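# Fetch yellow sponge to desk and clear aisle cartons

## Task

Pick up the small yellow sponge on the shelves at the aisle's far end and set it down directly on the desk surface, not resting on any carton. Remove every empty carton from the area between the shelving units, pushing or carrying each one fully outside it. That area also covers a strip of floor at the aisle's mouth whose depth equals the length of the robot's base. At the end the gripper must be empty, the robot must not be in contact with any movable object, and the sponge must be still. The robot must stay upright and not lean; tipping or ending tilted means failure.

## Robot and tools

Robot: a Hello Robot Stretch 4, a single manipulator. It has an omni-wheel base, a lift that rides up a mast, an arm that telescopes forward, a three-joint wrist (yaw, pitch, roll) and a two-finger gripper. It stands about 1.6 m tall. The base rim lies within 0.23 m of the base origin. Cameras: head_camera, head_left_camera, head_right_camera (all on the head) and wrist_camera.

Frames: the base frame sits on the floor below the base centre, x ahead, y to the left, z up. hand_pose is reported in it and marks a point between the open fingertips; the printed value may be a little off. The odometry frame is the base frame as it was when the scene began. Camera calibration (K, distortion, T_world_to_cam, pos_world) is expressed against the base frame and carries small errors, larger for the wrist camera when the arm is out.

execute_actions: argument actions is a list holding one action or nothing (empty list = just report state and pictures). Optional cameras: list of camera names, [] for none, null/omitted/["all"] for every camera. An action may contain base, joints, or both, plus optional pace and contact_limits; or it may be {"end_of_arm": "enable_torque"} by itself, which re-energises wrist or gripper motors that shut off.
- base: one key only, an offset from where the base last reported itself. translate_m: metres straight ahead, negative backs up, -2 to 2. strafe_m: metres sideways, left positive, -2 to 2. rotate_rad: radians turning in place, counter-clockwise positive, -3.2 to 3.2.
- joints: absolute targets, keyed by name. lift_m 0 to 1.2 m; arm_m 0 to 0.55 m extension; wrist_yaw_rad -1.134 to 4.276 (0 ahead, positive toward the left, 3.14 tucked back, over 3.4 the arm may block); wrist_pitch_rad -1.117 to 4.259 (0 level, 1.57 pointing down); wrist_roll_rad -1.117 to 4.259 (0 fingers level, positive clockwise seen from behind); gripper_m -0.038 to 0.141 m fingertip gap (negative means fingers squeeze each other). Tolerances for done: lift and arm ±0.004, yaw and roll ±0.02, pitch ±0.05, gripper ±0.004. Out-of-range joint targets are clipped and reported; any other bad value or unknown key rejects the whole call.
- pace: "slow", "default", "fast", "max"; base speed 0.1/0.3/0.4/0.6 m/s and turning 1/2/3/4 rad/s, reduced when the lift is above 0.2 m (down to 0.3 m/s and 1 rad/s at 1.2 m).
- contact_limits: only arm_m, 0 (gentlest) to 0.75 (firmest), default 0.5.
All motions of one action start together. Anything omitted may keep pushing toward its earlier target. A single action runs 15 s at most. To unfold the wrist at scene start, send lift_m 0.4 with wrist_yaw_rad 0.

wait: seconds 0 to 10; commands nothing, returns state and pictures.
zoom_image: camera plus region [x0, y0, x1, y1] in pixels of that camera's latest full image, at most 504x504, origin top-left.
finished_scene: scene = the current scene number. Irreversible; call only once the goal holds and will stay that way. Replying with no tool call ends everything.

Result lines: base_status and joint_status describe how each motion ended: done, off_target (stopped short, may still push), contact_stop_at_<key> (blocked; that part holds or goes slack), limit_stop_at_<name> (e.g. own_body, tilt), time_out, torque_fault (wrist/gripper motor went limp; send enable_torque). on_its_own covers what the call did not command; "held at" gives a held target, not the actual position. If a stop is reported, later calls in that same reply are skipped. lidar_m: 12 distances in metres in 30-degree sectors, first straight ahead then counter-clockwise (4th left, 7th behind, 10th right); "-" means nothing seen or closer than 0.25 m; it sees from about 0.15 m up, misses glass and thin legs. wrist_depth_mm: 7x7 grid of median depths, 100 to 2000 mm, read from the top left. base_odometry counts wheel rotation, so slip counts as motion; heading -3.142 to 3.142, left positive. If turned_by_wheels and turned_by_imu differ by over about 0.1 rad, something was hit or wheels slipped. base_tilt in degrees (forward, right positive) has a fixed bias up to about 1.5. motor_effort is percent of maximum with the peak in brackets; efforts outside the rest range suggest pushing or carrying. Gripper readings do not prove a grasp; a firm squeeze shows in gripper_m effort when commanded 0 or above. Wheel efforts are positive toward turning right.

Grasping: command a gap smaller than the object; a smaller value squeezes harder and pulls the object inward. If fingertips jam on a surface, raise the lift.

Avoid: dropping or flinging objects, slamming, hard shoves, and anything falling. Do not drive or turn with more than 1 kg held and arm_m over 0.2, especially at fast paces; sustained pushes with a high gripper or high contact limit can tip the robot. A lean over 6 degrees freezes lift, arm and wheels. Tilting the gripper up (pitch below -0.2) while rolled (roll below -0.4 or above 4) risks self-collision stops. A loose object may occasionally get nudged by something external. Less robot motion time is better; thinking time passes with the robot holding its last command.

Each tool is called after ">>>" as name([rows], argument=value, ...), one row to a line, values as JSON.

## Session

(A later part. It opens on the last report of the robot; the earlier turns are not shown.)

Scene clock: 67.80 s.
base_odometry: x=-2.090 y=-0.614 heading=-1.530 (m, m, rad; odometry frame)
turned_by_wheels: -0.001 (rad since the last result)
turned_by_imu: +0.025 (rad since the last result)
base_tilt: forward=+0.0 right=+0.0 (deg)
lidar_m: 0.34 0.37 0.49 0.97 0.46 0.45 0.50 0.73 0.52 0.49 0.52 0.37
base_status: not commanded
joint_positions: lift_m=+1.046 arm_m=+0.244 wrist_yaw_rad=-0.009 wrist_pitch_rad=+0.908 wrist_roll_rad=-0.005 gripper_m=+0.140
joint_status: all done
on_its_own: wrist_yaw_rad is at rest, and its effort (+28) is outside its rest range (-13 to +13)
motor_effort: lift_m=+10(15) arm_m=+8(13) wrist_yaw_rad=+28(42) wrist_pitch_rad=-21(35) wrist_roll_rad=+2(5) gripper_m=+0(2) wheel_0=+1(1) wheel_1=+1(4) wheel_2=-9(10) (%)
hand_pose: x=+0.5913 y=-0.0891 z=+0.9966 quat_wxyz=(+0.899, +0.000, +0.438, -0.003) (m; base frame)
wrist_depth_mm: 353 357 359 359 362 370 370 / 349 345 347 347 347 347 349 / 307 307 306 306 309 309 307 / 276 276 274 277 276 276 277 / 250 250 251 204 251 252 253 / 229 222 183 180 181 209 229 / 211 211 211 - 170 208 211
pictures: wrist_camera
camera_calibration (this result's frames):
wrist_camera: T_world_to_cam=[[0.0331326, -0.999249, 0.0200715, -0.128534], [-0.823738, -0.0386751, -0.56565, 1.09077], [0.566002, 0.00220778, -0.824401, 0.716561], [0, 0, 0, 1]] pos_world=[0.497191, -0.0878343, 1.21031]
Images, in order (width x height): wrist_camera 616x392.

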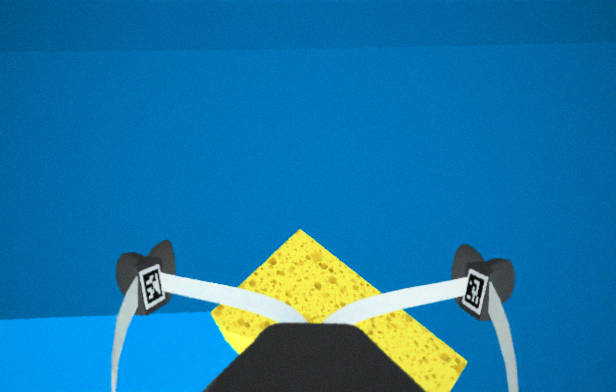

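Overshot a little; pull back and raise slightly, close.

>>> execute_actions([
  {"joints":{"lift_m":1.06,"arm_m":0.215},"pace":"slow"},
], cameras=[])

>>> execute_actions([
  {"joints":{"gripper_m":0.0}},
], cameras=["wrist_camera"])

Scene clock: 69.40 s.
base_odometry: x=-2.090 y=-0.615 heading=-1.529 (m, m, rad; odometry frame)
turned_by_wheels: +0.001 (rad since the last result)
turned_by_imu: -0.001 (rad since the last result)
base_tilt: forward=+0.7 right=-0.3 (deg)
lidar_m: 0.32 0.35 0.48 1.06 0.47 0.45 0.67 0.74 0.55 0.50 0.50 0.35
base_status: not commanded
joint_positions: lift_m=+1.060 arm_m=+0.216 wrist_yaw_rad=+0.000 wrist_pitch_rad=+0.902 wrist_roll_rad=-0.006 gripper_m=+0.140
joint_status: all done
motor_effort: lift_m=+21(23) arm_m=-4(8) wrist_yaw_rad=+2(29) wrist_pitch_rad=-4(25) wrist_roll_rad=+1(4) gripper_m=+1(3) wheel_0=-1(2) wheel_1=+0(5) wheel_2=-1(10) (%)
hand_pose: x=+0.5656 y=-0.0875 z=+1.0117 quat_wxyz=(+0.900, -0.003, +0.436, +0.001) (m; base frame)
wrist_depth_mm: 375 373 373 373 377 379 384 / 349 349 353 353 351 355 353 / 310 312 312 314 312 314 315 / 278 281 282 281 282 282 282 / 253 250 255 206 255 256 257 / 233 226 225 164 185 214 235 / 215 216 219 - 176 211 216
pictures: none
No camera images: the call's "cameras" was empty. Leave "cameras" out to get every camera's image.

Scene clock: 71.77 s.
base_odometry: x=-2.090 y=-0.615 heading=-1.529 (m, m, rad; odometry frame)
turned_by_wheels: +0.000 (rad since the last result)
turned_by_imu: +0.000 (rad since the last result)
base_tilt: forward=+0.6 right=-0.3 (deg)
lidar_m: 0.33 0.34 0.48 1.05 0.46 0.45 0.68 0.72 0.54 0.49 0.51 0.35
base_status: not commanded
joint_positions: lift_m=+1.060 arm_m=+0.216 wrist_yaw_rad=+0.000 wrist_pitch_rad=+0.901 wrist_roll_rad=-0.006 gripper_m=+0.000
joint_status: all done
motor_effort: lift_m=+20(21) arm_m=-4(4) wrist_yaw_rad=+2(2) wrist_pitch_rad=-2(4) wrist_roll_rad=+2(1) gripper_m=-17(14) wheel_0=+0(1) wheel_1=+0(0) wheel_2=-1(1) (%)
hand_pose: x=+0.5657 y=-0.0875 z=+1.0119 quat_wxyz=(+0.900, -0.003, +0.435, +0.001) (m; base frame)
wrist_depth_mm: 370 368 373 375 379 379 379 / 349 349 351 353 355 353 355 / 309 312 312 314 315 315 314 / 279 279 281 281 282 283 283 / 254 256 255 255 256 256 257 / 234 226 183 180 183 232 236 / 216 212 216 - 211 213 216
pictures: wrist_camera
camera_calibration (this result's frames):
wrist_camera: T_world_to_cam=[[0.0423242, -0.998892, 0.0205916, -0.132091], [-0.819623, -0.0464995, -0.571013, 1.08084], [0.571338, 0.00729034, -0.820682, 0.737365], [0, 0, 0, 1]] pos_world=[0.470184, -0.087062, 1.22503]
Images, in order (width x height): wrist_camera 616x392.

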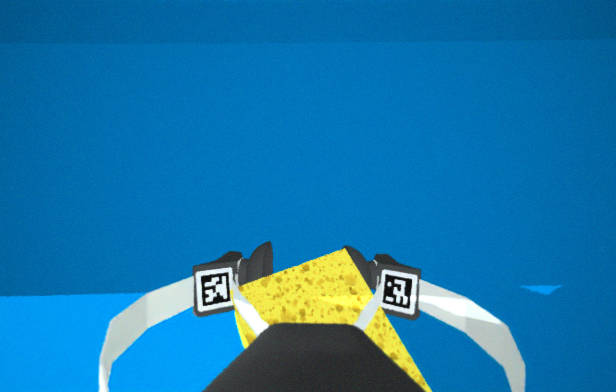

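Held. Extract.

>>> execute_actions([
  {"joints":{"lift_m":1.095}},
], cameras=[])

>>> execute_actions([
  {"joints":{"arm_m":0.0}},
], cameras=[])

>>> execute_actions([
  {"joints":{"lift_m":1.15}},
], cameras=[])

>>> execute_actions([
  {"joints":{"wrist_pitch_rad":1.5}},
], cameras=[])

>>> execute_actions([
  {"base":{"rotate_rad":1.55},"joints":{"lift_m":0.9},"pace":"slow"},
], cameras=["wrist_camera","head_camera"])

Scene clock: 73.20 s.
base_odometry: x=-2.090 y=-0.615 heading=-1.529 (m, m, rad; odometry frame)
turned_by_wheels: +0.000 (rad since the last result)
turned_by_imu: +0.000 (rad since the last result)
base_tilt: forward=+0.7 right=-0.3 (deg)
lidar_m: 0.35 0.34 0.48 1.05 0.47 0.46 0.68 0.73 0.54 0.51 0.51 0.35
base_status: not commanded
joint_positions: lift_m=+1.095 arm_m=+0.216 wrist_yaw_rad=+0.000 wrist_pitch_rad=+0.901 wrist_roll_rad=-0.006 gripper_m=+0.000
joint_status: all done
motor_effort: lift_m=+21(19) arm_m=-4(4) wrist_yaw_rad=+2(1) wrist_pitch_rad=-2(2) wrist_roll_rad=+2(2) gripper_m=-16(18) wheel_0=-1(0) wheel_1=+1(0) wheel_2=-1(0) (%)
hand_pose: x=+0.5656 y=-0.0875 z=+1.0468 quat_wxyz=(+0.900, -0.003, +0.436, +0.001) (m; base frame)
wrist_depth_mm: 370 377 375 377 375 379 384 / 399 402 404 407 407 407 407 / 355 357 359 359 359 362 364 / 324 322 324 324 325 325 327 / 291 291 293 294 294 294 296 / 267 260 183 179 183 265 271 / 248 245 248 - 243 247 250
pictures: none
No camera images: the call's "cameras" was empty. Leave "cameras" out to get every camera's image.

Scene clock: 74.93 s.
base_odometry: x=-2.090 y=-0.615 heading=-1.529 (m, m, rad; odometry frame)
turned_by_wheels: +0.000 (rad since the last result)
turned_by_imu: +0.000 (rad since the last result)
base_tilt: forward=+0.6 right=-0.4 (deg)
lidar_m: 0.32 0.34 0.47 1.05 0.46 0.45 0.67 0.74 0.54 0.50 0.51 0.28
base_status: not commanded
joint_positions: lift_m=+1.095 arm_m=+0.001 wrist_yaw_rad=+0.000 wrist_pitch_rad=+0.902 wrist_roll_rad=-0.006 gripper_m=+0.000
joint_status: all done
motor_effort: lift_m=+21(21) arm_m=-4(3) wrist_yaw_rad=+1(2) wrist_pitch_rad=-4(4) wrist_roll_rad=+2(2) gripper_m=-15(15) wheel_0=-1(1) wheel_1=+0(0) wheel_2=-1(1) (%)
hand_pose: x=+0.3506 y=-0.0874 z=+1.0467 quat_wxyz=(+0.900, -0.003, +0.436, +0.001) (m; base frame)
wrist_depth_mm: 459 462 469 466 469 469 469 / 402 404 407 407 410 407 407 / 359 362 362 362 364 368 366 / 325 324 325 325 324 327 329 / 294 294 296 296 296 296 298 / 597 279 183 179 183 286 539 / 654 668 668 - 661 676 591
pictures: none
No camera images: the call's "cameras" was empty. Leave "cameras" out to get every camera's image.

Scene clock: 76.07 s.
base_odometry: x=-2.090 y=-0.615 heading=-1.529 (m, m, rad; odometry frame)
turned_by_wheels: +0.000 (rad since the last result)
turned_by_imu: +0.000 (rad since the last result)
base_tilt: forward=+0.6 right=-0.3 (deg)
lidar_m: 0.32 0.35 0.48 1.06 0.47 0.46 0.51 0.74 0.53 0.49 0.51 0.30
base_status: not commanded
joint_positions: lift_m=+1.150 arm_m=+0.001 wrist_yaw_rad=+0.000 wrist_pitch_rad=+0.902 wrist_roll_rad=-0.006 gripper_m=+0.000
joint_status: all done
motor_effort: lift_m=+21(24) arm_m=-4(4) wrist_yaw_rad=+1(1) wrist_pitch_rad=-4(3) wrist_roll_rad=+1(2) gripper_m=-16(19) wheel_0=-1(0) wheel_1=+0(0) wheel_2=-1(1) (%)
hand_pose: x=+0.3506 y=-0.0874 z=+1.1018 quat_wxyz=(+0.900, -0.003, +0.436, +0.001) (m; base frame)
wrist_depth_mm: 559 559 554 559 569 564 549 / 488 488 492 492 492 496 496 / 430 433 433 436 439 439 436 / 392 394 394 394 397 394 397 / 355 355 357 357 357 359 357 / 330 325 183 179 183 330 342 / 683 707 715 - 723 715 597
pictures: none
No camera images: the call's "cameras" was empty. Leave "cameras" out to get every camera's image.

Scene clock: 76.97 s.
base_odometry: x=-2.090 y=-0.615 heading=-1.529 (m, m, rad; odometry frame)
turned_by_wheels: +0.000 (rad since the last result)
turned_by_imu: +0.000 (rad since the last result)
base_tilt: forward=+0.6 right=-0.3 (deg)
lidar_m: 0.33 0.35 0.48 1.05 0.47 0.45 0.50 0.72 0.55 0.50 0.51 0.34
base_status: not commanded
joint_positions: lift_m=+1.150 arm_m=+0.001 wrist_yaw_rad=+0.000 wrist_pitch_rad=+1.500 wrist_roll_rad=-0.006 gripper_m=+0.000
joint_status: all done
motor_effort: lift_m=+21(21) arm_m=-4(4) wrist_yaw_rad=+2(1) wrist_pitch_rad=+2(2) wrist_roll_rad=+1(2) gripper_m=-15(13) wheel_0=-1(1) wheel_1=+0(0) wheel_2=-1(0) (%)
hand_pose: x=+0.1921 y=-0.0874 z=+1.0403 quat_wxyz=(+0.732, -0.002, +0.682, +0.002) (m; base frame)
wrist_depth_mm: 287 287 290 294 297 300 303 / 668 741 732 750 732 732 591 / 759 946 917 931 1160 854 654 / 1255 1255 1255 1229 1255 976 668 / 1255 1255 1042 1060 1281 976 676 / 1255 1255 183 179 184 809 683 / 1229 1160 1255 - 1281 1008 676
pictures: none
No camera images: the call's "cameras" was empty. Leave "cameras" out to get every camera's image.

Scene clock: 79.80 s.
base_odometry: x=-2.090 y=-0.615 heading=+0.020 (m, m, rad; odometry frame)
turned_by_wheels: +1.549 (rad since the last result)
turned_by_imu: +1.557 (rad since the last result)
base_tilt: forward=+0.6 right=-0.3 (deg)
lidar_m: 1.14 0.47 0.45 0.46 0.71 0.54 0.50 0.53 0.37 0.33 0.35 0.46
base_status: done
joint_positions: lift_m=+0.900 arm_m=+0.001 wrist_yaw_rad=+0.000 wrist_pitch_rad=+1.500 wrist_roll_rad=-0.006 gripper_m=+0.000
joint_status: all done
motor_effort: lift_m=+16(19) arm_m=-4(4) wrist_yaw_rad=+1(1) wrist_pitch_rad=+1(2) wrist_roll_rad=+2(1) gripper_m=-17(17) wheel_0=-4(6) wheel_1=-1(5) wheel_2=-1(7) (%)
hand_pose: x=+0.1920 y=-0.0874 z=+0.7907 quat_wxyz=(+0.732, -0.002, +0.682, +0.002) (m; base frame)
wrist_depth_mm: 549 946 1025 1025 1025 946 404 / 597 931 1008 1025 991 569 477 / 1008 1008 1008 1008 1008 759 484 / 854 1025 991 1025 1008 931 484 / 946 1008 788 798 931 676 480 / 991 1008 183 178 184 492 480 / 1008 1025 798 - 904 668 484
pictures: head_camera, wrist_camera
camera_calibration (this result's frames):
wrist_camera: T_world_to_cam=[[0.0466949, -0.998884, -0.00705102, -0.0906435], [-0.998866, -0.0466262, -0.00960624, 0.23878], [0.00926676, 0.00749159, -0.999929, 1.01894], [0, 0, 0, 1]] pos_world=[0.233299, -0.0870425, 1.02052]
Images, in order (width x height): head_camera 420x560, wrist_camera 616x392.

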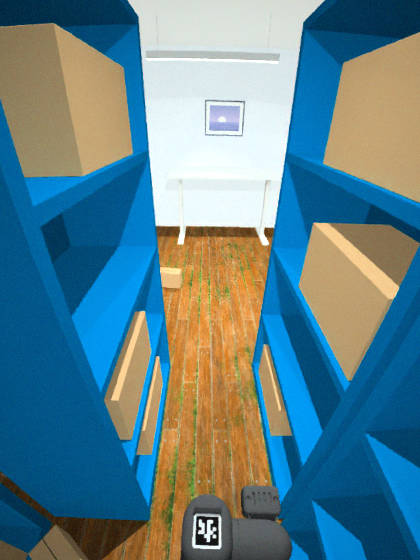

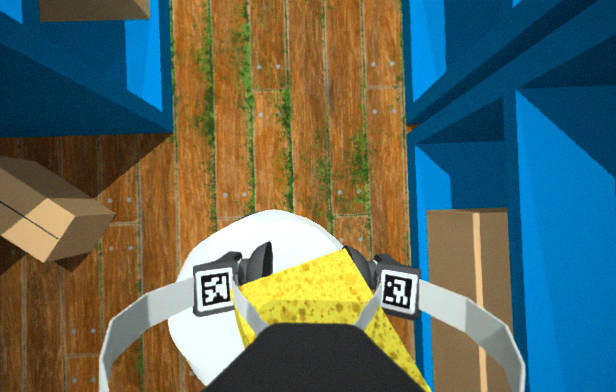

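>>> execute_actions([
  {"base":{"strafe_m":-0.03}},
], cameras=[])

>>> execute_actions([
  {"base":{"translate_m":1.5}},
], cameras=["head_camera"])

Scene clock: 81.03 s.
base_odometry: x=-2.089 y=-0.645 heading=+0.021 (m, m, rad; odometry frame)
turned_by_wheels: +0.000 (rad since the last result)
turned_by_imu: +0.000 (rad since the last result)
base_tilt: forward=+0.6 right=-0.3 (deg)
lidar_m: 1.10 0.49 0.49 0.51 0.73 0.54 0.51 0.47 0.33 0.30 0.33 0.42
base_status: done
joint_positions: lift_m=+0.900 arm_m=+0.001 wrist_yaw_rad=+0.000 wrist_pitch_rad=+1.500 wrist_roll_rad=-0.006 gripper_m=+0.000
joint_status: not commanded
motor_effort: lift_m=+16(16) arm_m=-4(4) wrist_yaw_rad=+2(1) wrist_pitch_rad=+1(1) wrist_roll_rad=+1(2) gripper_m=-16(16) wheel_0=+0(8) wheel_1=+2(10) wheel_2=+0(1) (%)
hand_pose: x=+0.1920 y=-0.0874 z=+0.7907 quat_wxyz=(+0.732, -0.002, +0.682, +0.002) (m; base frame)
wrist_depth_mm: 917 931 1008 1025 976 496 364 / 647 931 1008 1008 976 508 473 / 1008 1008 1025 991 1025 512 484 / 891 1025 1025 1025 1008 517 484 / 960 1025 809 809 891 668 484 / 1008 991 183 179 183 484 484 / 1008 1008 788 - 820 668 480
pictures: none
No camera images: the call's "cameras" was empty. Leave "cameras" out to get every camera's image.

Scene clock: 87.50 s.
base_odometry: x=-0.590 y=-0.613 heading=+0.021 (m, m, rad; odometry frame)
turned_by_wheels: +0.000 (rad since the last result)
turned_by_imu: -0.007 (rad since the last result)
base_tilt: forward=+0.7 right=-0.3 (deg)
lidar_m: 1.92 0.92 1.99 0.74 0.36 0.46 1.25 0.40 0.30 0.55 1.88 2.04
base_status: done
joint_positions: lift_m=+0.900 arm_m=+0.001 wrist_yaw_rad=+0.000 wrist_pitch_rad=+1.500 wrist_roll_rad=-0.006 gripper_m=+0.000
joint_status: not commanded
motor_effort: lift_m=+17(16) arm_m=-4(4) wrist_yaw_rad=+1(1) wrist_pitch_rad=+1(1) wrist_roll_rad=+1(1) gripper_m=-17(17) wheel_0=+3(6) wheel_1=+0(7) wheel_2=+0(10) (%)
hand_pose: x=+0.1920 y=-0.0874 z=+0.7906 quat_wxyz=(+0.732, -0.002, +0.682, +0.002) (m; base frame)
wrist_depth_mm: 1025 1025 1025 1042 1025 1025 1025 / 1008 1042 1008 1008 1008 1025 1025 / 991 1025 1008 1008 1008 1008 1025 / 1025 1008 1025 1025 1008 1008 1008 / 1025 991 809 809 1025 1008 1025 / 1025 1008 183 179 183 991 1008 / 1008 991 788 - 831 842 891
pictures: head_camera
Images, in order (width x height): head_camera 420x560.

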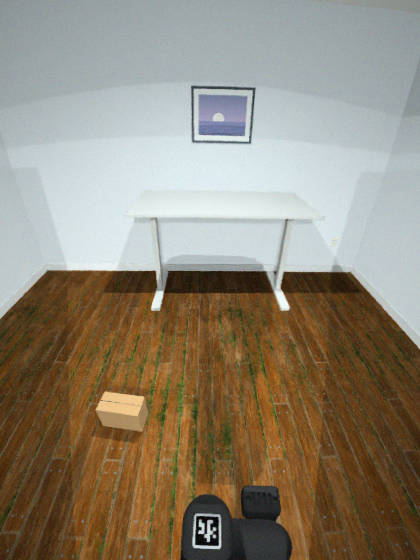

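Edge at 1.92. Drive 1.45, raise lift.

>>> execute_actions([
  {"base":{"translate_m":1.45}},
], cameras=[])

>>> execute_actions([
  {"joints":{"lift_m":1.2}},
], cameras=[])

>>> execute_actions([
  {"joints":{"arm_m":0.5}},
], cameras=["wrist_camera","head_camera"])

Scene clock: 94.10 s.
base_odometry: x=+0.860 y=-0.583 heading=+0.021 (m, m, rad; odometry frame)
turned_by_wheels: +0.000 (rad since the last result)
turned_by_imu: -0.007 (rad since the last result)
base_tilt: forward=+0.7 right=-0.3 (deg)
lidar_m: 0.46 0.49 0.63 1.94 0.72 0.62 1.61 1.64 1.84 1.74 0.74 0.52
base_status: done
joint_positions: lift_m=+0.900 arm_m=+0.001 wrist_yaw_rad=+0.000 wrist_pitch_rad=+1.500 wrist_roll_rad=-0.006 gripper_m=+0.000
joint_status: not commanded
motor_effort: lift_m=+17(16) arm_m=-4(4) wrist_yaw_rad=+1(1) wrist_pitch_rad=+1(1) wrist_roll_rad=+1(0) gripper_m=-14(19) wheel_0=+1(7) wheel_1=+0(5) wheel_2=+0(10) (%)
hand_pose: x=+0.1920 y=-0.0874 z=+0.7906 quat_wxyz=(+0.732, -0.002, +0.682, +0.002) (m; base frame)
wrist_depth_mm: 1025 1025 1025 1008 1042 1025 1008 / 1025 1008 1025 1025 1025 1025 1008 / 1008 1025 1008 1025 1025 1008 1025 / 1008 991 1008 1008 1025 1025 1025 / 1025 1025 798 809 1008 1008 1008 / 1025 1008 183 179 184 1008 1008 / 1008 1008 798 - 1008 1008 991
pictures: none
No camera images: the call's "cameras" was empty. Leave "cameras" out to get every camera's image.

Scene clock: 96.40 s.
base_odometry: x=+0.860 y=-0.583 heading=+0.021 (m, m, rad; odometry frame)
turned_by_wheels: +0.000 (rad since the last result)
turned_by_imu: +0.000 (rad since the last result)
base_tilt: forward=+0.6 right=-0.3 (deg)
lidar_m: 0.47 0.49 0.66 1.93 0.71 0.64 1.63 1.64 1.85 1.74 0.75 0.50
base_status: not commanded
joint_positions: lift_m=+1.200 arm_m=+0.001 wrist_yaw_rad=+0.000 wrist_pitch_rad=+1.500 wrist_roll_rad=-0.006 gripper_m=+0.000
joint_status: all done
motor_effort: lift_m=+21(26) arm_m=-4(4) wrist_yaw_rad=+1(1) wrist_pitch_rad=+1(0) wrist_roll_rad=+1(1) gripper_m=-15(17) wheel_0=+1(1) wheel_1=+0(0) wheel_2=-1(1) (%)
hand_pose: x=+0.1920 y=-0.0874 z=+1.0903 quat_wxyz=(+0.732, -0.002, +0.682, +0.002) (m; base frame)
wrist_depth_mm: 1308 1308 1366 1336 1308 1308 1281 / 1308 1336 1336 1308 1308 1336 1281 / 1336 1308 1308 1308 1336 1308 1336 / 1281 1281 1281 1308 1308 1336 1281 / 1281 1308 1118 1118 1281 1281 1308 / 1308 1281 182 179 183 1308 1336 / 1308 1308 1281 - 1281 1255 1308
pictures: none
No camera images: the call's "cameras" was empty. Leave "cameras" out to get every camera's image.

Scene clock: 98.93 s.
base_odometry: x=+0.860 y=-0.583 heading=+0.021 (m, m, rad; odometry frame)
turned_by_wheels: +0.000 (rad since the last result)
turned_by_imu: +0.000 (rad since the last result)
base_tilt: forward=+0.7 right=-0.3 (deg)
lidar_m: 0.47 0.49 0.65 1.92 0.71 0.62 1.63 1.65 1.85 1.74 0.72 0.49
base_status: not commanded
joint_positions: lift_m=+1.200 arm_m=+0.499 wrist_yaw_rad=+0.000 wrist_pitch_rad=+1.500 wrist_roll_rad=-0.006 gripper_m=+0.000
joint_status: all done
motor_effort: lift_m=+21(21) arm_m=+4(7) wrist_yaw_rad=+1(1) wrist_pitch_rad=+1(1) wrist_roll_rad=+1(1) gripper_m=-16(16) wheel_0=+1(1) wheel_1=+0(0) wheel_2=-1(1) (%)
hand_pose: x=+0.6906 y=-0.0874 z=+1.0903 quat_wxyz=(+0.732, -0.002, +0.682, +0.002) (m; base frame)
wrist_depth_mm: 368 368 368 373 366 368 370 / 370 370 368 368 368 368 370 / 368 366 366 366 366 368 368 / 366 366 364 368 366 366 366 / 366 366 366 366 366 368 368 / 364 364 183 179 183 366 364 / 362 364 362 - 362 364 364
pictures: head_camera, wrist_camera
camera_calibration (this result's frames):
wrist_camera: T_world_to_cam=[[0.0469237, -0.998874, -0.00705172, -0.111963], [-0.998856, -0.046855, -0.00960246, 0.739623], [0.00926123, 0.00749424, -0.999929, 1.31391], [0, 0, 0, 1]] pos_world=[0.731862, -0.0870283, 1.32013]
Images, in order (width x height): head_camera 420x560, wrist_camera 616x392.

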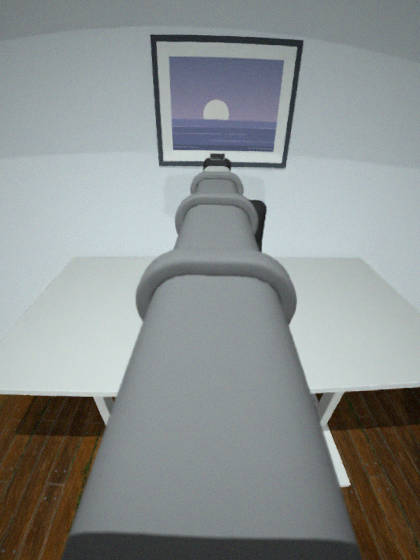

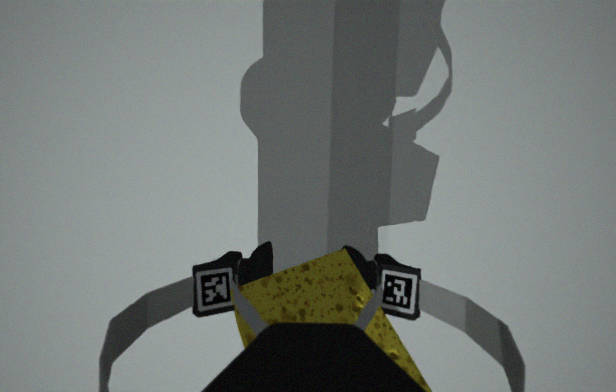

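Desk depth 0.365; lower to ~0.27 → lift 1.10.

>>> execute_actions([
  {"joints":{"lift_m":1.105},"pace":"slow"},
], cameras=[])

>>> execute_actions([
  {"joints":{"gripper_m":0.14}},
], cameras=[])

>>> execute_actions([
  {"joints":{"lift_m":1.2}},
], cameras=["wrist_camera"])

Scene clock: 100.87 s.
base_odometry: x=+0.860 y=-0.583 heading=+0.021 (m, m, rad; odometry frame)
turned_by_wheels: +0.000 (rad since the last result)
turned_by_imu: +0.000 (rad since the last result)
base_tilt: forward=+0.7 right=-0.3 (deg)
lidar_m: 0.47 0.50 0.66 1.92 0.71 0.64 1.63 1.65 1.84 1.73 0.73 0.52
base_status: not commanded
joint_positions: lift_m=+1.105 arm_m=+0.499 wrist_yaw_rad=+0.000 wrist_pitch_rad=+1.500 wrist_roll_rad=-0.006 gripper_m=+0.000
joint_status: all done
motor_effort: lift_m=+16(22) arm_m=+4(4) wrist_yaw_rad=+1(0) wrist_pitch_rad=+1(1) wrist_roll_rad=+2(0) gripper_m=-16(17) wheel_0=+1(1) wheel_1=+0(0) wheel_2=+0(1) (%)
hand_pose: x=+0.6906 y=-0.0874 z=+0.9957 quat_wxyz=(+0.732, -0.002, +0.682, +0.002) (m; base frame)
wrist_depth_mm: 274 274 273 276 273 273 274 / 274 276 274 273 274 273 272 / 272 272 273 274 272 273 274 / 273 272 272 272 272 272 273 / 272 271 271 272 271 272 272 / 273 271 184 178 183 270 271 / 271 272 272 - 270 270 271
pictures: none
No camera images: the call's "cameras" was empty. Leave "cameras" out to get every camera's image.

Scene clock: 103.23 s.
base_odometry: x=+0.860 y=-0.583 heading=+0.021 (m, m, rad; odometry frame)
turned_by_wheels: +0.000 (rad since the last result)
turned_by_imu: +0.000 (rad since the last result)
base_tilt: forward=+0.6 right=-0.4 (deg)
lidar_m: 0.46 0.50 0.66 1.92 0.70 0.63 1.62 1.64 1.82 1.74 0.71 0.52
base_status: not commanded
joint_positions: lift_m=+1.105 arm_m=+0.499 wrist_yaw_rad=+0.000 wrist_pitch_rad=+1.500 wrist_roll_rad=-0.006 gripper_m=+0.140
joint_status: all done
motor_effort: lift_m=+16(16) arm_m=+4(4) wrist_yaw_rad=+0(0) wrist_pitch_rad=+1(1) wrist_roll_rad=+1(0) gripper_m=+1(17) wheel_0=+1(1) wheel_1=+0(0) wheel_2=+0(1) (%)
hand_pose: x=+0.6906 y=-0.0874 z=+0.9957 quat_wxyz=(+0.732, -0.002, +0.682, +0.002) (m; base frame)
wrist_depth_mm: 274 273 274 274 273 274 276 / 273 273 274 274 274 273 273 / 273 273 273 272 271 273 273 / 273 272 273 272 272 273 272 / 272 272 273 272 270 272 273 / 272 271 271 164 271 271 272 / 270 272 271 - 270 270 270
pictures: none
No camera images: the call's "cameras" was empty. Leave "cameras" out to get every camera's image.

Scene clock: 104.63 s.
base_odometry: x=+0.860 y=-0.583 heading=+0.021 (m, m, rad; odometry frame)
turned_by_wheels: +0.000 (rad since the last result)
turned_by_imu: +0.000 (rad since the last result)
base_tilt: forward=+0.7 right=-0.3 (deg)
lidar_m: 0.47 0.49 0.65 1.93 0.71 0.63 1.62 1.64 1.84 1.74 0.72 0.51
base_status: not commanded
joint_positions: lift_m=+1.200 arm_m=+0.499 wrist_yaw_rad=+0.000 wrist_pitch_rad=+1.500 wrist_roll_rad=-0.006 gripper_m=+0.140
joint_status: all done
motor_effort: lift_m=+21(22) arm_m=+4(4) wrist_yaw_rad=+1(1) wrist_pitch_rad=+1(1) wrist_roll_rad=+1(1) gripper_m=+1(1) wheel_0=+1(1) wheel_1=+0(0) wheel_2=-1(0) (%)
hand_pose: x=+0.6906 y=-0.0874 z=+1.0903 quat_wxyz=(+0.732, -0.002, +0.682, +0.002) (m; base frame)
wrist_depth_mm: 368 370 370 368 368 370 370 / 368 368 370 368 368 368 366 / 368 366 366 368 366 366 368 / 370 366 366 366 366 364 366 / 366 364 364 366 366 366 366 / 364 364 364 164 364 366 368 / 366 364 364 - 364 364 366
pictures: wrist_camera
camera_calibration (this result's frames):
wrist_camera: T_world_to_cam=[[0.0469236, -0.998874, -0.00705175, -0.111963], [-0.998856, -0.046855, -0.00960162, 0.739626], [0.0092604, 0.00749423, -0.999929, 1.31391], [0, 0, 0, 1]] pos_world=[0.731866, -0.0870283, 1.32012]
Images, in order (width x height): wrist_camera 616x392.

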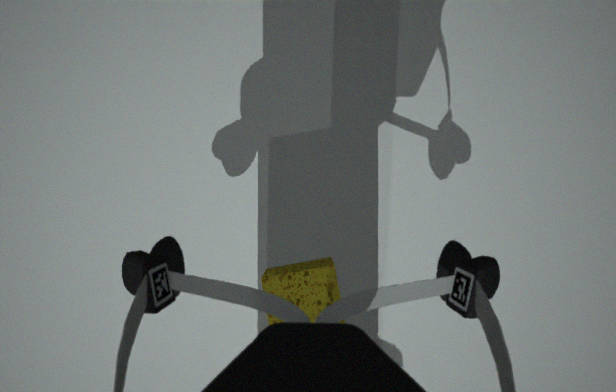

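>>> execute_actions([
  {"joints":{"arm_m":0.0}},
], cameras=[])

>>> execute_actions([
  {"base":{"translate_m":-0.15},"joints":{"lift_m":0.5,"gripper_m":0.08}},
], cameras=[])

>>> execute_actions([
  {"base":{"rotate_rad":-3.13}},
], cameras=[])

>>> execute_actions([
  {"base":{"translate_m":1.25},"pace":"fast"},
], cameras=["head_camera","wrist_camera"])

Scene clock: 107.53 s.
base_odometry: x=+0.860 y=-0.583 heading=+0.021 (m, m, rad; odometry frame)
turned_by_wheels: +0.000 (rad since the last result)
turned_by_imu: +0.000 (rad since the last result)
base_tilt: forward=+0.7 right=-0.3 (deg)
lidar_m: 0.47 0.49 0.66 1.91 0.70 0.62 1.61 1.63 1.83 1.75 0.76 0.51
base_status: not commanded
joint_positions: lift_m=+1.200 arm_m=+0.001 wrist_yaw_rad=+0.000 wrist_pitch_rad=+1.500 wrist_roll_rad=-0.005 gripper_m=+0.140
joint_status: all done
motor_effort: lift_m=+21(21) arm_m=-5(5) wrist_yaw_rad=+1(1) wrist_pitch_rad=+0(0) wrist_roll_rad=+2(1) gripper_m=+1(2) wheel_0=+1(1) wheel_1=+0(0) wheel_2=-1(1) (%)
hand_pose: x=+0.1919 y=-0.0874 z=+1.0903 quat_wxyz=(+0.732, -0.002, +0.682, +0.002) (m; base frame)
wrist_depth_mm: 1308 1308 1308 1336 1366 1308 1308 / 1308 1308 1308 1336 1336 1308 1281 / 1336 1281 1308 1308 1281 1336 1308 / 1308 1336 1281 1308 1308 1336 1255 / 1336 1308 1098 1098 1336 1281 1308 / 1308 1308 1078 164 1281 1308 1308 / 1308 1281 1308 - 1308 1308 1281
pictures: none
No camera images: the call's "cameras" was empty. Leave "cameras" out to get every camera's image.

Scene clock: 111.13 s.
base_odometry: x=+0.710 y=-0.586 heading=+0.021 (m, m, rad; odometry frame)
turned_by_wheels: +0.000 (rad since the last result)
turned_by_imu: +0.001 (rad since the last result)
base_tilt: forward=+0.6 right=-0.3 (deg)
lidar_m: 0.61 0.64 0.85 1.92 0.53 0.54 1.45 1.48 1.84 1.73 0.98 0.67
base_status: done
joint_positions: lift_m=+0.500 arm_m=+0.001 wrist_yaw_rad=+0.000 wrist_pitch_rad=+1.500 wrist_roll_rad=-0.005 gripper_m=+0.080
joint_status: all done
motor_effort: lift_m=+16(23) arm_m=-4(4) wrist_yaw_rad=+1(1) wrist_pitch_rad=+1(1) wrist_roll_rad=+1(1) gripper_m=+1(2) wheel_0=-1(7) wheel_1=-2(6) wheel_2=+1(11) (%)
hand_pose: x=+0.1919 y=-0.0874 z=+0.3906 quat_wxyz=(+0.732, -0.002, +0.682, +0.002) (m; base frame)
wrist_depth_mm: 621 615 627 621 621 621 621 / 627 621 621 621 627 615 621 / 621 621 621 621 615 615 621 / 615 615 621 615 615 615 615 / 615 615 404 404 621 615 609 / 615 404 399 404 229 621 615 / 609 402 399 - 615 615 621
pictures: none
No camera images: the call's "cameras" was empty. Leave "cameras" out to get every camera's image.

Scene clock: 113.97 s.
base_odometry: x=+0.710 y=-0.586 heading=-3.109 (m, m, rad; odometry frame)
turned_by_wheels: -3.130 (rad since the last result)
turned_by_imu: -3.145 (rad since the last result)
base_tilt: forward=+0.6 right=-0.3 (deg)
lidar_m: 1.47 1.47 1.85 1.72 0.97 0.66 0.62 0.64 0.90 1.93 0.53 0.56
base_status: done
joint_positions: lift_m=+0.500 arm_m=+0.001 wrist_yaw_rad=+0.000 wrist_pitch_rad=+1.500 wrist_roll_rad=-0.005 gripper_m=+0.080
joint_status: not commanded
motor_effort: lift_m=+17(17) arm_m=-4(4) wrist_yaw_rad=+2(1) wrist_pitch_rad=+1(0) wrist_roll_rad=+1(1) gripper_m=-3(1) wheel_0=+1(6) wheel_1=+0(7) wheel_2=+1(8) (%)
hand_pose: x=+0.1920 y=-0.0874 z=+0.3905 quat_wxyz=(+0.732, -0.002, +0.682, +0.002) (m; base frame)
wrist_depth_mm: 621 621 621 627 621 627 466 / 615 621 621 621 615 615 477 / 621 621 615 621 621 603 621 / 621 621 621 615 621 627 615 / 621 615 407 407 621 615 609 / 615 402 399 402 229 615 603 / 615 402 402 - 615 609 615
pictures: none
No camera images: the call's "cameras" was empty. Leave "cameras" out to get every camera's image.

Scene clock: 118.37 s.
base_odometry: x=-0.539 y=-0.627 heading=-3.109 (m, m, rad; odometry frame)
turned_by_wheels: +0.000 (rad since the last result)
turned_by_imu: -0.006 (rad since the last result)
base_tilt: forward=+0.6 right=-0.3 (deg)
lidar_m: 1.05 0.39 0.32 0.66 1.88 2.06 2.25 0.86 2.04 1.88 0.37 0.41
base_status: done
joint_positions: lift_m=+0.500 arm_m=+0.001 wrist_yaw_rad=+0.000 wrist_pitch_rad=+1.500 wrist_roll_rad=-0.005 gripper_m=+0.080
joint_status: not commanded
motor_effort: lift_m=+17(17) arm_m=-4(4) wrist_yaw_rad=+2(1) wrist_pitch_rad=+1(1) wrist_roll_rad=+1(1) gripper_m=-2(1) wheel_0=+0(8) wheel_1=-1(7) wheel_2=+1(14) (%)
hand_pose: x=+0.1920 y=-0.0874 z=+0.3905 quat_wxyz=(+0.732, -0.002, +0.682, +0.002) (m; base frame)
wrist_depth_mm: 585 621 621 621 621 544 500 / 574 615 621 621 627 544 544 / 559 627 615 615 621 544 535 / 559 621 609 609 621 615 615 / 621 615 404 402 615 615 615 / 621 404 402 402 229 615 615 / 609 399 402 - 615 609 615
pictures: head_camera, wrist_camera
camera_calibration (this result's frames):
wrist_camera: T_world_to_cam=[[0.0464196, -0.998897, -0.00707099, -0.0934051], [-0.99888, -0.0463519, -0.00946182, 0.234866], [0.00912363, 0.00750229, -0.99993, 0.618886], [0, 0, 0, 1]] pos_world=[0.233292, -0.0870586, 0.620405]
Images, in order (width x height): head_camera 420x560, wrist_camera 616x392.

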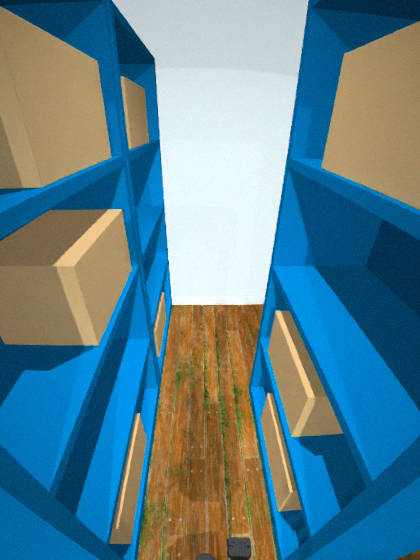

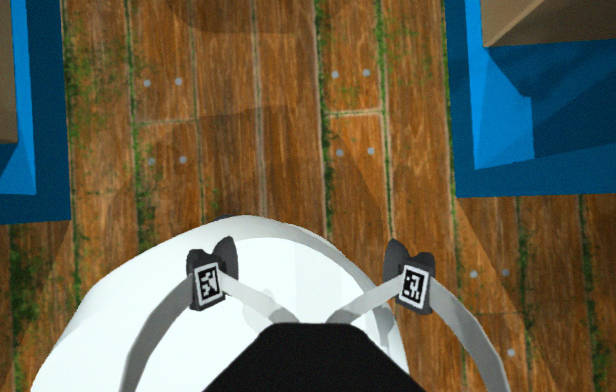

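>>> execute_actions([
  {"base":{"rotate_rad":-0.02}},
], cameras=[])

>>> execute_actions([
  {"base":{"translate_m":0.8}},
], cameras=[])

>>> execute_actions([
  {"base":{"translate_m":0.64}},
], cameras=[])

>>> execute_actions([
  {"base":{"rotate_rad":-1.57},"pace":"slow"},
], cameras=["head_camera","wrist_camera"])

Scene clock: 119.33 s.
base_odometry: x=-0.539 y=-0.627 heading=-3.129 (m, m, rad; odometry frame)
turned_by_wheels: -0.020 (rad since the last result)
turned_by_imu: -0.020 (rad since the last result)
base_tilt: forward=+0.6 right=-0.3 (deg)
lidar_m: 0.99 0.43 0.33 0.63 1.87 2.37 2.36 0.87 2.04 1.89 0.38 0.43
base_status: done
joint_positions: lift_m=+0.500 arm_m=+0.001 wrist_yaw_rad=+0.000 wrist_pitch_rad=+1.500 wrist_roll_rad=-0.005 gripper_m=+0.080
joint_status: not commanded
motor_effort: lift_m=+17(17) arm_m=-4(4) wrist_yaw_rad=+1(1) wrist_pitch_rad=+1(1) wrist_roll_rad=+0(2) gripper_m=+3(3) wheel_0=+3(4) wheel_1=-1(3) wheel_2=+0(5) (%)
hand_pose: x=+0.1920 y=-0.0874 z=+0.3905 quat_wxyz=(+0.732, -0.002, +0.682, +0.002) (m; base frame)
wrist_depth_mm: 591 627 627 621 627 544 521 / 585 627 621 621 621 544 544 / 574 621 621 615 615 549 544 / 564 621 621 621 615 621 621 / 609 621 404 407 615 609 615 / 621 402 404 402 229 615 615 / 609 397 399 - 621 615 609
pictures: none
No camera images: the call's "cameras" was empty. Leave "cameras" out to get every camera's image.

Scene clock: 123.47 s.
base_odometry: x=-1.339 y=-0.637 heading=-3.129 (m, m, rad; odometry frame)
turned_by_wheels: +0.000 (rad since the last result)
turned_by_imu: -0.003 (rad since the last result)
base_tilt: forward=+0.7 right=-0.3 (deg)
lidar_m: 1.25 0.53 0.35 0.31 0.33 0.45 1.63 0.42 0.26 0.25 0.26 0.31
base_status: done
joint_positions: lift_m=+0.500 arm_m=+0.001 wrist_yaw_rad=+0.000 wrist_pitch_rad=+1.500 wrist_roll_rad=-0.005 gripper_m=+0.080
joint_status: not commanded
motor_effort: lift_m=+17(17) arm_m=-4(4) wrist_yaw_rad=+1(1) wrist_pitch_rad=+0(0) wrist_roll_rad=+1(0) gripper_m=+1(1) wheel_0=+1(7) wheel_1=+1(6) wheel_2=+0(10) (%)
hand_pose: x=+0.1920 y=-0.0874 z=+0.3905 quat_wxyz=(+0.732, -0.002, +0.682, +0.002) (m; base frame)
wrist_depth_mm: 621 621 627 627 627 621 246 / 615 615 615 621 615 355 293 / 609 621 621 621 621 535 544 / 621 615 621 621 615 539 544 / 615 615 404 404 585 544 544 / 615 404 399 402 228 484 473 / 554 402 399 - 580 384 343
pictures: none
No camera images: the call's "cameras" was empty. Leave "cameras" out to get every camera's image.

Scene clock: 127.07 s.
base_odometry: x=-1.979 y=-0.645 heading=-3.129 (m, m, rad; odometry frame)
turned_by_wheels: +0.000 (rad since the last result)
turned_by_imu: -0.003 (rad since the last result)
base_tilt: forward=+0.7 right=-0.3 (deg)
lidar_m: 0.62 0.61 0.39 0.36 0.37 0.52 1.21 0.36 0.38 0.37 0.67 0.66
base_status: done
joint_positions: lift_m=+0.500 arm_m=+0.001 wrist_yaw_rad=+0.000 wrist_pitch_rad=+1.500 wrist_roll_rad=-0.005 gripper_m=+0.080
joint_status: not commanded
motor_effort: lift_m=+17(17) arm_m=-4(4) wrist_yaw_rad=+1(1) wrist_pitch_rad=+1(1) wrist_roll_rad=+1(2) gripper_m=-2(2) wheel_0=+2(6) wheel_1=+1(5) wheel_2=+0(9) (%)
hand_pose: x=+0.1920 y=-0.0874 z=+0.3905 quat_wxyz=(+0.732, -0.002, +0.682, +0.002) (m; base frame)
wrist_depth_mm: 615 627 621 627 621 621 621 / 621 621 621 621 621 621 621 / 621 609 621 621 621 615 615 / 621 615 615 615 621 627 621 / 615 615 404 407 615 621 615 / 609 402 404 404 229 609 621 / 621 399 402 - 621 621 539
pictures: none
No camera images: the call's "cameras" was empty. Leave "cameras" out to get every camera's image.

Scene clock: 129.93 s.
base_odometry: x=-1.979 y=-0.645 heading=+1.585 (m, m, rad; odometry frame)
turned_by_wheels: -1.569 (rad since the last result)
turned_by_imu: -1.577 (rad since the last result)
base_tilt: forward=+0.7 right=-0.3 (deg)
lidar_m: 0.37 0.66 0.64 0.62 0.60 0.41 0.37 0.39 0.51 1.17 0.36 0.38
base_status: done
joint_positions: lift_m=+0.500 arm_m=+0.001 wrist_yaw_rad=+0.000 wrist_pitch_rad=+1.500 wrist_roll_rad=-0.005 gripper_m=+0.080
joint_status: not commanded
motor_effort: lift_m=+17(17) arm_m=-4(4) wrist_yaw_rad=+1(2) wrist_pitch_rad=+0(0) wrist_roll_rad=+1(2) gripper_m=-2(3) wheel_0=+3(6) wheel_1=+3(7) wheel_2=+0(6) (%)
hand_pose: x=+0.1920 y=-0.0874 z=+0.3905 quat_wxyz=(+0.732, -0.002, +0.682, +0.002) (m; base frame)
wrist_depth_mm: 627 627 459 442 627 415 298 / 621 615 621 621 621 424 303 / 615 621 627 621 621 436 309 / 621 621 615 621 615 621 621 / 615 615 404 404 615 621 621 / 609 402 399 404 229 621 621 / 615 402 399 - 609 615 621
pictures: head_camera, wrist_camera
camera_calibration (this result's frames):
wrist_camera: T_world_to_cam=[[0.0464194, -0.998897, -0.00707129, -0.0934048], [-0.99888, -0.0463517, -0.00945515, 0.234861], [0.00911696, 0.00750227, -0.99993, 0.618887], [0, 0, 0, 1]] pos_world=[0.233291, -0.0870586, 0.620404]
Images, in order (width x height): head_camera 420x560, wrist_camera 616x392.

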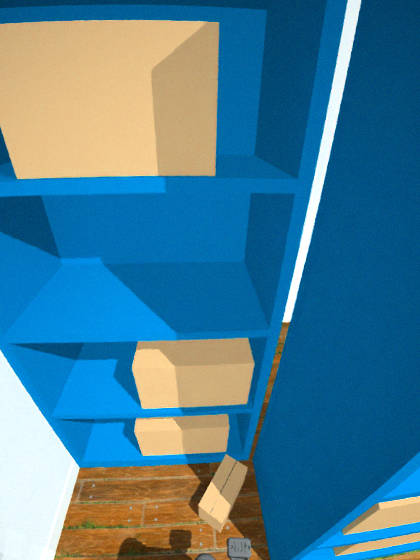

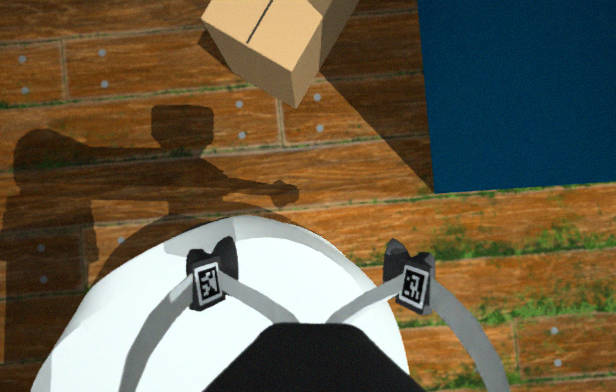

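>>> execute_actions([
  {"joints":{"arm_m":0.28,"gripper_m":0.14}},
], cameras=["wrist_camera"])

Scene clock: 132.10 s.
base_odometry: x=-1.979 y=-0.645 heading=+1.585 (m, m, rad; odometry frame)
turned_by_wheels: +0.000 (rad since the last result)
turned_by_imu: +0.000 (rad since the last result)
base_tilt: forward=+0.6 right=-0.3 (deg)
lidar_m: 0.39 0.66 0.67 0.60 0.61 0.41 0.36 0.39 0.51 1.16 0.36 0.38
base_status: not commanded
joint_positions: lift_m=+0.500 arm_m=+0.279 wrist_yaw_rad=+0.000 wrist_pitch_rad=+1.500 wrist_roll_rad=-0.005 gripper_m=+0.140
joint_status: all done
motor_effort: lift_m=+17(17) arm_m=+4(5) wrist_yaw_rad=+1(1) wrist_pitch_rad=+1(1) wrist_roll_rad=+1(0) gripper_m=-1(3) wheel_0=+4(4) wheel_1=+3(3) wheel_2=+1(1) (%)
hand_pose: x=+0.4705 y=-0.0874 z=+0.3905 quat_wxyz=(+0.732, -0.002, +0.682, +0.002) (m; base frame)
wrist_depth_mm: 392 402 421 500 488 362 262 / 539 539 549 544 564 373 266 / 621 621 615 436 525 379 270 / 621 615 621 439 621 389 276 / 615 615 436 436 615 349 282 / 609 615 615 165 615 338 289 / 621 615 621 - 615 430 294
pictures: wrist_camera
camera_calibration (this result's frames):
wrist_camera: T_world_to_cam=[[0.0466653, -0.998886, -0.0070652, -0.106449], [-0.998868, -0.0465967, -0.00958566, 0.513156], [0.00924576, 0.00750451, -0.999929, 0.616289], [0, 0, 0, 1]] pos_world=[0.511844, -0.0870435, 0.620412]
Images, in order (width x height): wrist_camera 616x392.

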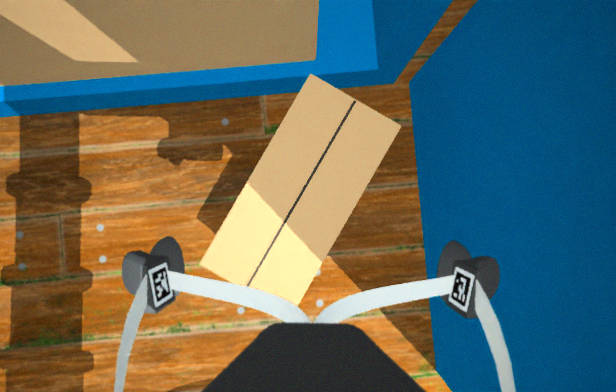

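>>> execute_actions([
  {"joints":{"arm_m":0.33,"wrist_roll_rad":0.52}},
], cameras=["wrist_camera"])

>>> execute_actions([
  {"joints":{"lift_m":0.235},"pace":"slow"},
], cameras=["wrist_camera"])

Scene clock: 133.70 s.
base_odometry: x=-1.979 y=-0.645 heading=+1.585 (m, m, rad; odometry frame)
turned_by_wheels: +0.000 (rad since the last result)
turned_by_imu: +0.000 (rad since the last result)
base_tilt: forward=+0.7 right=-0.4 (deg)
lidar_m: 0.38 0.66 0.67 0.62 0.60 0.39 0.37 0.40 0.52 1.16 0.34 0.38
base_status: not commanded
joint_positions: lift_m=+0.500 arm_m=+0.329 wrist_yaw_rad=+0.000 wrist_pitch_rad=+1.500 wrist_roll_rad=+0.519 gripper_m=+0.140
joint_status: all done
motor_effort: lift_m=+17(17) arm_m=+5(5) wrist_yaw_rad=+1(1) wrist_pitch_rad=+1(1) wrist_roll_rad=+1(7) gripper_m=-2(3) wheel_0=+4(4) wheel_1=+3(2) wheel_2=+1(1) (%)
hand_pose: x=+0.5205 y=-0.0874 z=+0.3905 quat_wxyz=(+0.707, +0.188, +0.659, -0.175) (m; base frame)
wrist_depth_mm: 277 277 549 433 355 246 198 / 278 298 418 539 445 285 223 / 293 384 544 436 554 342 249 / 375 549 621 439 603 421 290 / 525 597 621 433 603 449 349 / 634 621 615 165 609 525 415 / 627 634 615 - 609 609 603
pictures: wrist_camera
camera_calibration (this result's frames):
wrist_camera: T_world_to_cam=[[-0.458893, -0.887458, -0.0428388, 0.178083], [-0.88824, 0.459377, -0.00166703, 0.546627], [0.0211586, 0.0372861, -0.999081, 0.611897], [0, 0, 0, 1]] pos_world=[0.55431, -0.115882, 0.619874]
Images, in order (width x height): wrist_camera 616x392.

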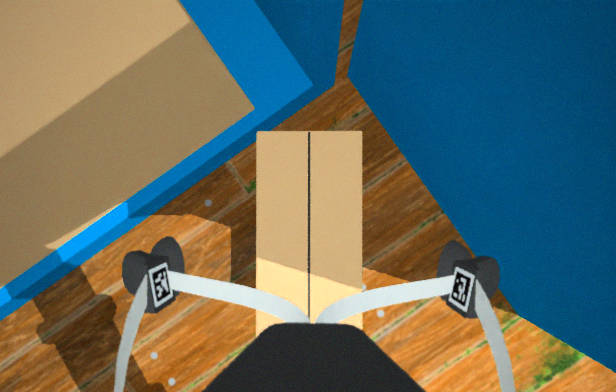

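Scene clock: 136.50 s.
base_odometry: x=-1.979 y=-0.645 heading=+1.585 (m, m, rad; odometry frame)
turned_by_wheels: +0.000 (rad since the last result)
turned_by_imu: +0.000 (rad since the last result)
base_tilt: forward=+0.6 right=-0.3 (deg)
lidar_m: 0.40 0.67 0.66 0.61 0.59 0.40 0.38 0.39 0.51 1.14 0.36 0.39
base_status: not commanded
joint_positions: lift_m=+0.236 arm_m=+0.329 wrist_yaw_rad=+0.000 wrist_pitch_rad=+1.498 wrist_roll_rad=+0.520 gripper_m=+0.140
joint_status: all done
motor_effort: lift_m=+10(18) arm_m=+5(5) wrist_yaw_rad=+1(0) wrist_pitch_rad=+6(6) wrist_roll_rad=+2(1) gripper_m=+1(1) wheel_0=+4(4) wheel_1=+2(2) wheel_2=+1(0) (%)
hand_pose: x=+0.5210 y=-0.0874 z=+0.1261 quat_wxyz=(+0.708, +0.188, +0.658, -0.175) (m; base frame)
wrist_depth_mm: 200 238 286 297 310 247 200 / 237 283 179 177 176 286 223 / 289 312 178 177 176 342 250 / 317 362 179 176 175 349 290 / 366 216 177 176 175 347 345 / 364 201 177 176 175 203 345 / 362 359 177 - 174 351 345
pictures: wrist_camera
camera_calibration (this result's frames):
wrist_camera: T_world_to_cam=[[-0.458879, -0.887426, -0.0436399, 0.167091], [-0.888204, 0.459439, -0.00320656, 0.546827], [0.0228955, 0.0372897, -0.999042, 0.346813], [0, 0, 0, 1]] pos_world=[0.554428, -0.115885, 0.355526]
Images, in order (width x height): wrist_camera 616x392.

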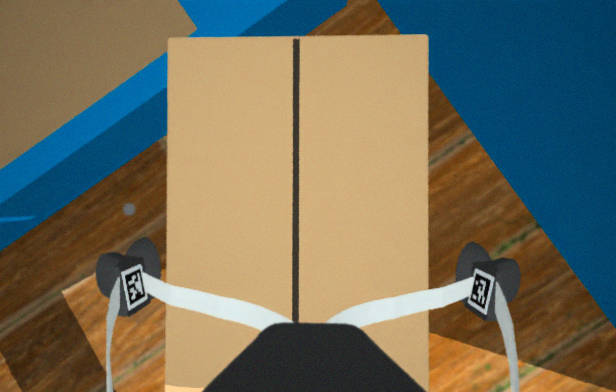

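>>> execute_actions([
  {"joints":{"gripper_m":0.05}},
], cameras=[])

>>> execute_actions([
  {"joints":{"lift_m":0.52}},
], cameras=[])

>>> execute_actions([
  {"base":{"rotate_rad":1.57},"joints":{"wrist_roll_rad":0},"pace":"slow"},
], cameras=[])

>>> execute_actions([
  {"joints":{"arm_m":0.08}},
], cameras=["wrist_camera","head_camera"])

Scene clock: 139.07 s.
base_odometry: x=-1.979 y=-0.645 heading=+1.585 (m, m, rad; odometry frame)
turned_by_wheels: +0.000 (rad since the last result)
turned_by_imu: +0.000 (rad since the last result)
base_tilt: forward=+0.7 right=-0.3 (deg)
lidar_m: 0.39 0.66 0.68 0.62 0.57 0.40 0.37 0.38 0.50 1.13 0.35 0.39
base_status: not commanded
joint_positions: lift_m=+0.235 arm_m=+0.329 wrist_yaw_rad=+0.000 wrist_pitch_rad=+1.500 wrist_roll_rad=+0.520 gripper_m=+0.051
joint_status: all done
motor_effort: lift_m=+16(16) arm_m=+4(4) wrist_yaw_rad=+1(0) wrist_pitch_rad=+1(9) wrist_roll_rad=+2(1) gripper_m=-20(25) wheel_0=+4(4) wheel_1=+3(3) wheel_2=+1(1) (%)
hand_pose: x=+0.5207 y=-0.0874 z=+0.1256 quat_wxyz=(+0.707, +0.188, +0.659, -0.175) (m; base frame)
wrist_depth_mm: 204 242 164 161 160 239 198 / 240 281 164 162 160 272 224 / 283 322 163 161 159 322 249 / 329 355 163 161 159 347 290 / 359 359 163 161 159 345 343 / 359 175 163 161 159 175 342 / 359 357 163 - 158 345 343
pictures: none
No camera images: the call's "cameras" was empty. Leave "cameras" out to get every camera's image.

Scene clock: 141.30 s.
base_odometry: x=-1.979 y=-0.645 heading=+1.585 (m, m, rad; odometry frame)
turned_by_wheels: +0.000 (rad since the last result)
turned_by_imu: +0.000 (rad since the last result)
base_tilt: forward=+0.6 right=-0.3 (deg)
lidar_m: 0.39 0.67 0.67 0.62 0.59 0.40 0.38 0.39 0.49 1.16 0.35 0.38
base_status: not commanded
joint_positions: lift_m=+0.520 arm_m=+0.329 wrist_yaw_rad=+0.000 wrist_pitch_rad=+1.500 wrist_roll_rad=+0.520 gripper_m=+0.051
joint_status: all done
motor_effort: lift_m=+21(24) arm_m=+4(4) wrist_yaw_rad=+0(0) wrist_pitch_rad=+1(1) wrist_roll_rad=+2(0) gripper_m=-22(23) wheel_0=+3(3) wheel_1=+3(3) wheel_2=+1(0) (%)
hand_pose: x=+0.5206 y=-0.0874 z=+0.4102 quat_wxyz=(+0.707, +0.188, +0.659, -0.175) (m; base frame)
wrist_depth_mm: 300 296 164 162 160 239 198 / 297 297 163 161 159 271 224 / 298 370 163 162 160 320 248 / 375 512 163 161 159 389 291 / 521 634 163 161 159 459 347 / 627 175 163 160 159 175 382 / 647 647 163 - 158 621 615
pictures: none
No camera images: the call's "cameras" was empty. Leave "cameras" out to get every camera's image.

Scene clock: 144.17 s.
base_odometry: x=-1.979 y=-0.645 heading=-3.129 (m, m, rad; odometry frame)
turned_by_wheels: +1.570 (rad since the last result)
turned_by_imu: +1.577 (rad since the last result)
base_tilt: forward=+0.7 right=-0.3 (deg)
lidar_m: 0.37 0.59 0.40 0.36 0.37 0.52 1.20 0.36 0.40 0.64 0.66 0.39
base_status: done
joint_positions: lift_m=+0.520 arm_m=+0.329 wrist_yaw_rad=+0.000 wrist_pitch_rad=+1.500 wrist_roll_rad=+0.001 gripper_m=+0.051
joint_status: all done
motor_effort: lift_m=+21(21) arm_m=+4(4) wrist_yaw_rad=+0(0) wrist_pitch_rad=+1(1) wrist_roll_rad=-1(6) gripper_m=-24(20) wheel_0=-3(7) wheel_1=+0(4) wheel_2=-2(7) (%)
hand_pose: x=+0.5207 y=-0.0874 z=+0.4102 quat_wxyz=(+0.732, +0.000, +0.682, +0.000) (m; base frame)
wrist_depth_mm: 194 198 164 162 160 237 253 / 271 278 163 161 159 362 402 / 445 473 164 161 160 640 640 / 634 640 163 161 159 634 634 / 634 640 163 161 159 627 634 / 634 174 162 161 159 175 634 / 621 634 163 - 158 634 627
pictures: none
No camera images: the call's "cameras" was empty. Leave "cameras" out to get every camera's image.

Scene clock: 146.03 s.
base_odometry: x=-1.979 y=-0.645 heading=-3.129 (m, m, rad; odometry frame)
turned_by_wheels: +0.000 (rad since the last result)
turned_by_imu: +0.000 (rad since the last result)
base_tilt: forward=+0.6 right=-0.3 (deg)
lidar_m: 0.37 0.60 0.39 0.36 0.38 0.51 1.21 0.36 0.37 0.65 0.67 0.38
base_status: not commanded
joint_positions: lift_m=+0.520 arm_m=+0.081 wrist_yaw_rad=+0.000 wrist_pitch_rad=+1.500 wrist_roll_rad=+0.000 gripper_m=+0.051
joint_status: all done
motor_effort: lift_m=+21(21) arm_m=-4(6) wrist_yaw_rad=+1(1) wrist_pitch_rad=+0(0) wrist_roll_rad=-2(1) gripper_m=-24(22) wheel_0=-3(3) wheel_1=-1(0) wheel_2=-3(2) (%)
hand_pose: x=+0.2719 y=-0.0874 z=+0.4102 quat_wxyz=(+0.732, +0.000, +0.682, +0.000) (m; base frame)
wrist_depth_mm: 647 647 164 162 160 640 647 / 640 640 163 161 160 640 640 / 634 634 164 161 160 634 640 / 640 640 163 161 159 627 640 / 634 634 163 161 159 640 634 / 634 174 163 161 159 175 640 / 634 424 163 - 158 634 627
pictures: head_camera, wrist_camera
camera_calibration (this result's frames):
wrist_camera: T_world_to_cam=[[0.0406316, -0.999146, -0.00750071, -0.0952463], [-0.999135, -0.0405622, -0.00918799, 0.315375], [0.0088759, 0.00786754, -0.99993, 0.637932], [0, 0, 0, 1]] pos_world=[0.31331, -0.0873916, 0.64007]
Images, in order (width x height): head_camera 420x560, wrist_camera 616x392.

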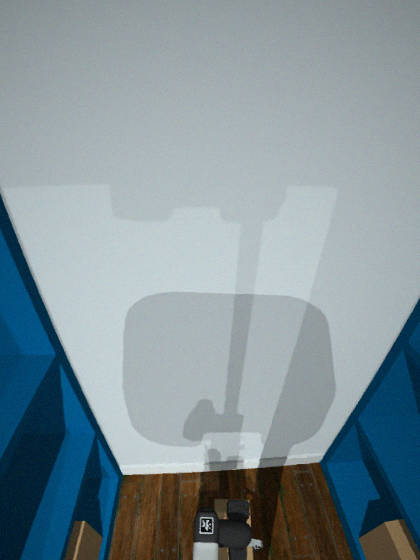

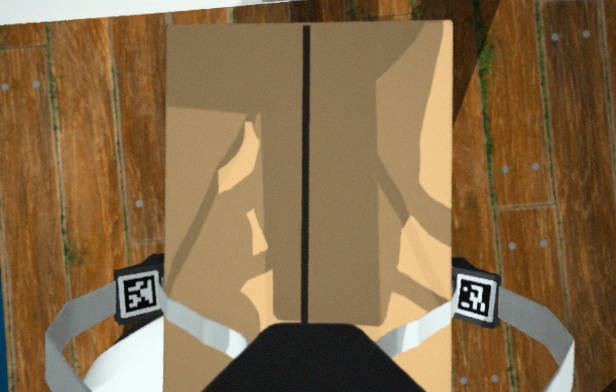

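>>> execute_actions([
  {"base":{"rotate_rad":0.03}},
], cameras=[])

>>> execute_actions([
  {"base":{"translate_m":-0.6}},
], cameras=[])

Scene clock: 146.83 s.
base_odometry: x=-1.979 y=-0.645 heading=-3.099 (m, m, rad; odometry frame)
turned_by_wheels: +0.030 (rad since the last result)
turned_by_imu: +0.030 (rad since the last result)
base_tilt: forward=+0.6 right=-0.3 (deg)
lidar_m: 0.37 0.57 0.38 0.36 0.38 0.50 1.08 0.36 0.40 0.64 0.68 0.37
base_status: done
joint_positions: lift_m=+0.520 arm_m=+0.081 wrist_yaw_rad=+0.000 wrist_pitch_rad=+1.500 wrist_roll_rad=+0.000 gripper_m=+0.051
joint_status: not commanded
motor_effort: lift_m=+21(21) arm_m=-4(4) wrist_yaw_rad=+1(1) wrist_pitch_rad=+0(0) wrist_roll_rad=-2(1) gripper_m=-21(22) wheel_0=-2(5) wheel_1=-2(4) wheel_2=+0(6) (%)
hand_pose: x=+0.2719 y=-0.0874 z=+0.4102 quat_wxyz=(+0.732, +0.000, +0.682, +0.000) (m; base frame)
wrist_depth_mm: 640 640 165 162 161 640 640 / 640 647 163 161 160 640 640 / 634 634 163 161 159 634 640 / 634 640 163 161 160 634 634 / 634 634 164 161 159 640 634 / 640 174 163 161 158 175 634 / 640 421 163 - 158 627 634
pictures: none
No camera images: the call's "cameras" was empty. Leave "cameras" out to get every camera's image.

Scene clock: 150.30 s.
base_odometry: x=-1.380 y=-0.620 heading=-3.099 (m, m, rad; odometry frame)
turned_by_wheels: +0.000 (rad since the last result)
turned_by_imu: +0.003 (rad since the last result)
base_tilt: forward=+0.6 right=-0.3 (deg)
lidar_m: 0.37 0.53 0.36 0.33 0.35 0.47 1.63 0.36 0.25 0.25 0.25 0.29
base_status: done
joint_positions: lift_m=+0.520 arm_m=+0.081 wrist_yaw_rad=+0.000 wrist_pitch_rad=+1.500 wrist_roll_rad=+0.000 gripper_m=+0.051
joint_status: not commanded
motor_effort: lift_m=+21(21) arm_m=-4(4) wrist_yaw_rad=+1(1) wrist_pitch_rad=+1(0) wrist_roll_rad=-1(1) gripper_m=-24(25) wheel_0=-1(6) wheel_1=-2(4) wheel_2=-1(10) (%)
hand_pose: x=+0.2720 y=-0.0874 z=+0.4103 quat_wxyz=(+0.732, +0.000, +0.682, +0.000) (m; base frame)
wrist_depth_mm: 640 640 164 162 160 640 640 / 640 640 163 161 160 640 634 / 634 647 163 161 160 640 640 / 634 634 163 160 159 634 585 / 634 634 163 161 159 306 241 / 621 175 163 160 159 175 554 / 634 421 163 - 158 559 559
pictures: none
No camera images: the call's "cameras" was empty. Leave "cameras" out to get every camera's image.


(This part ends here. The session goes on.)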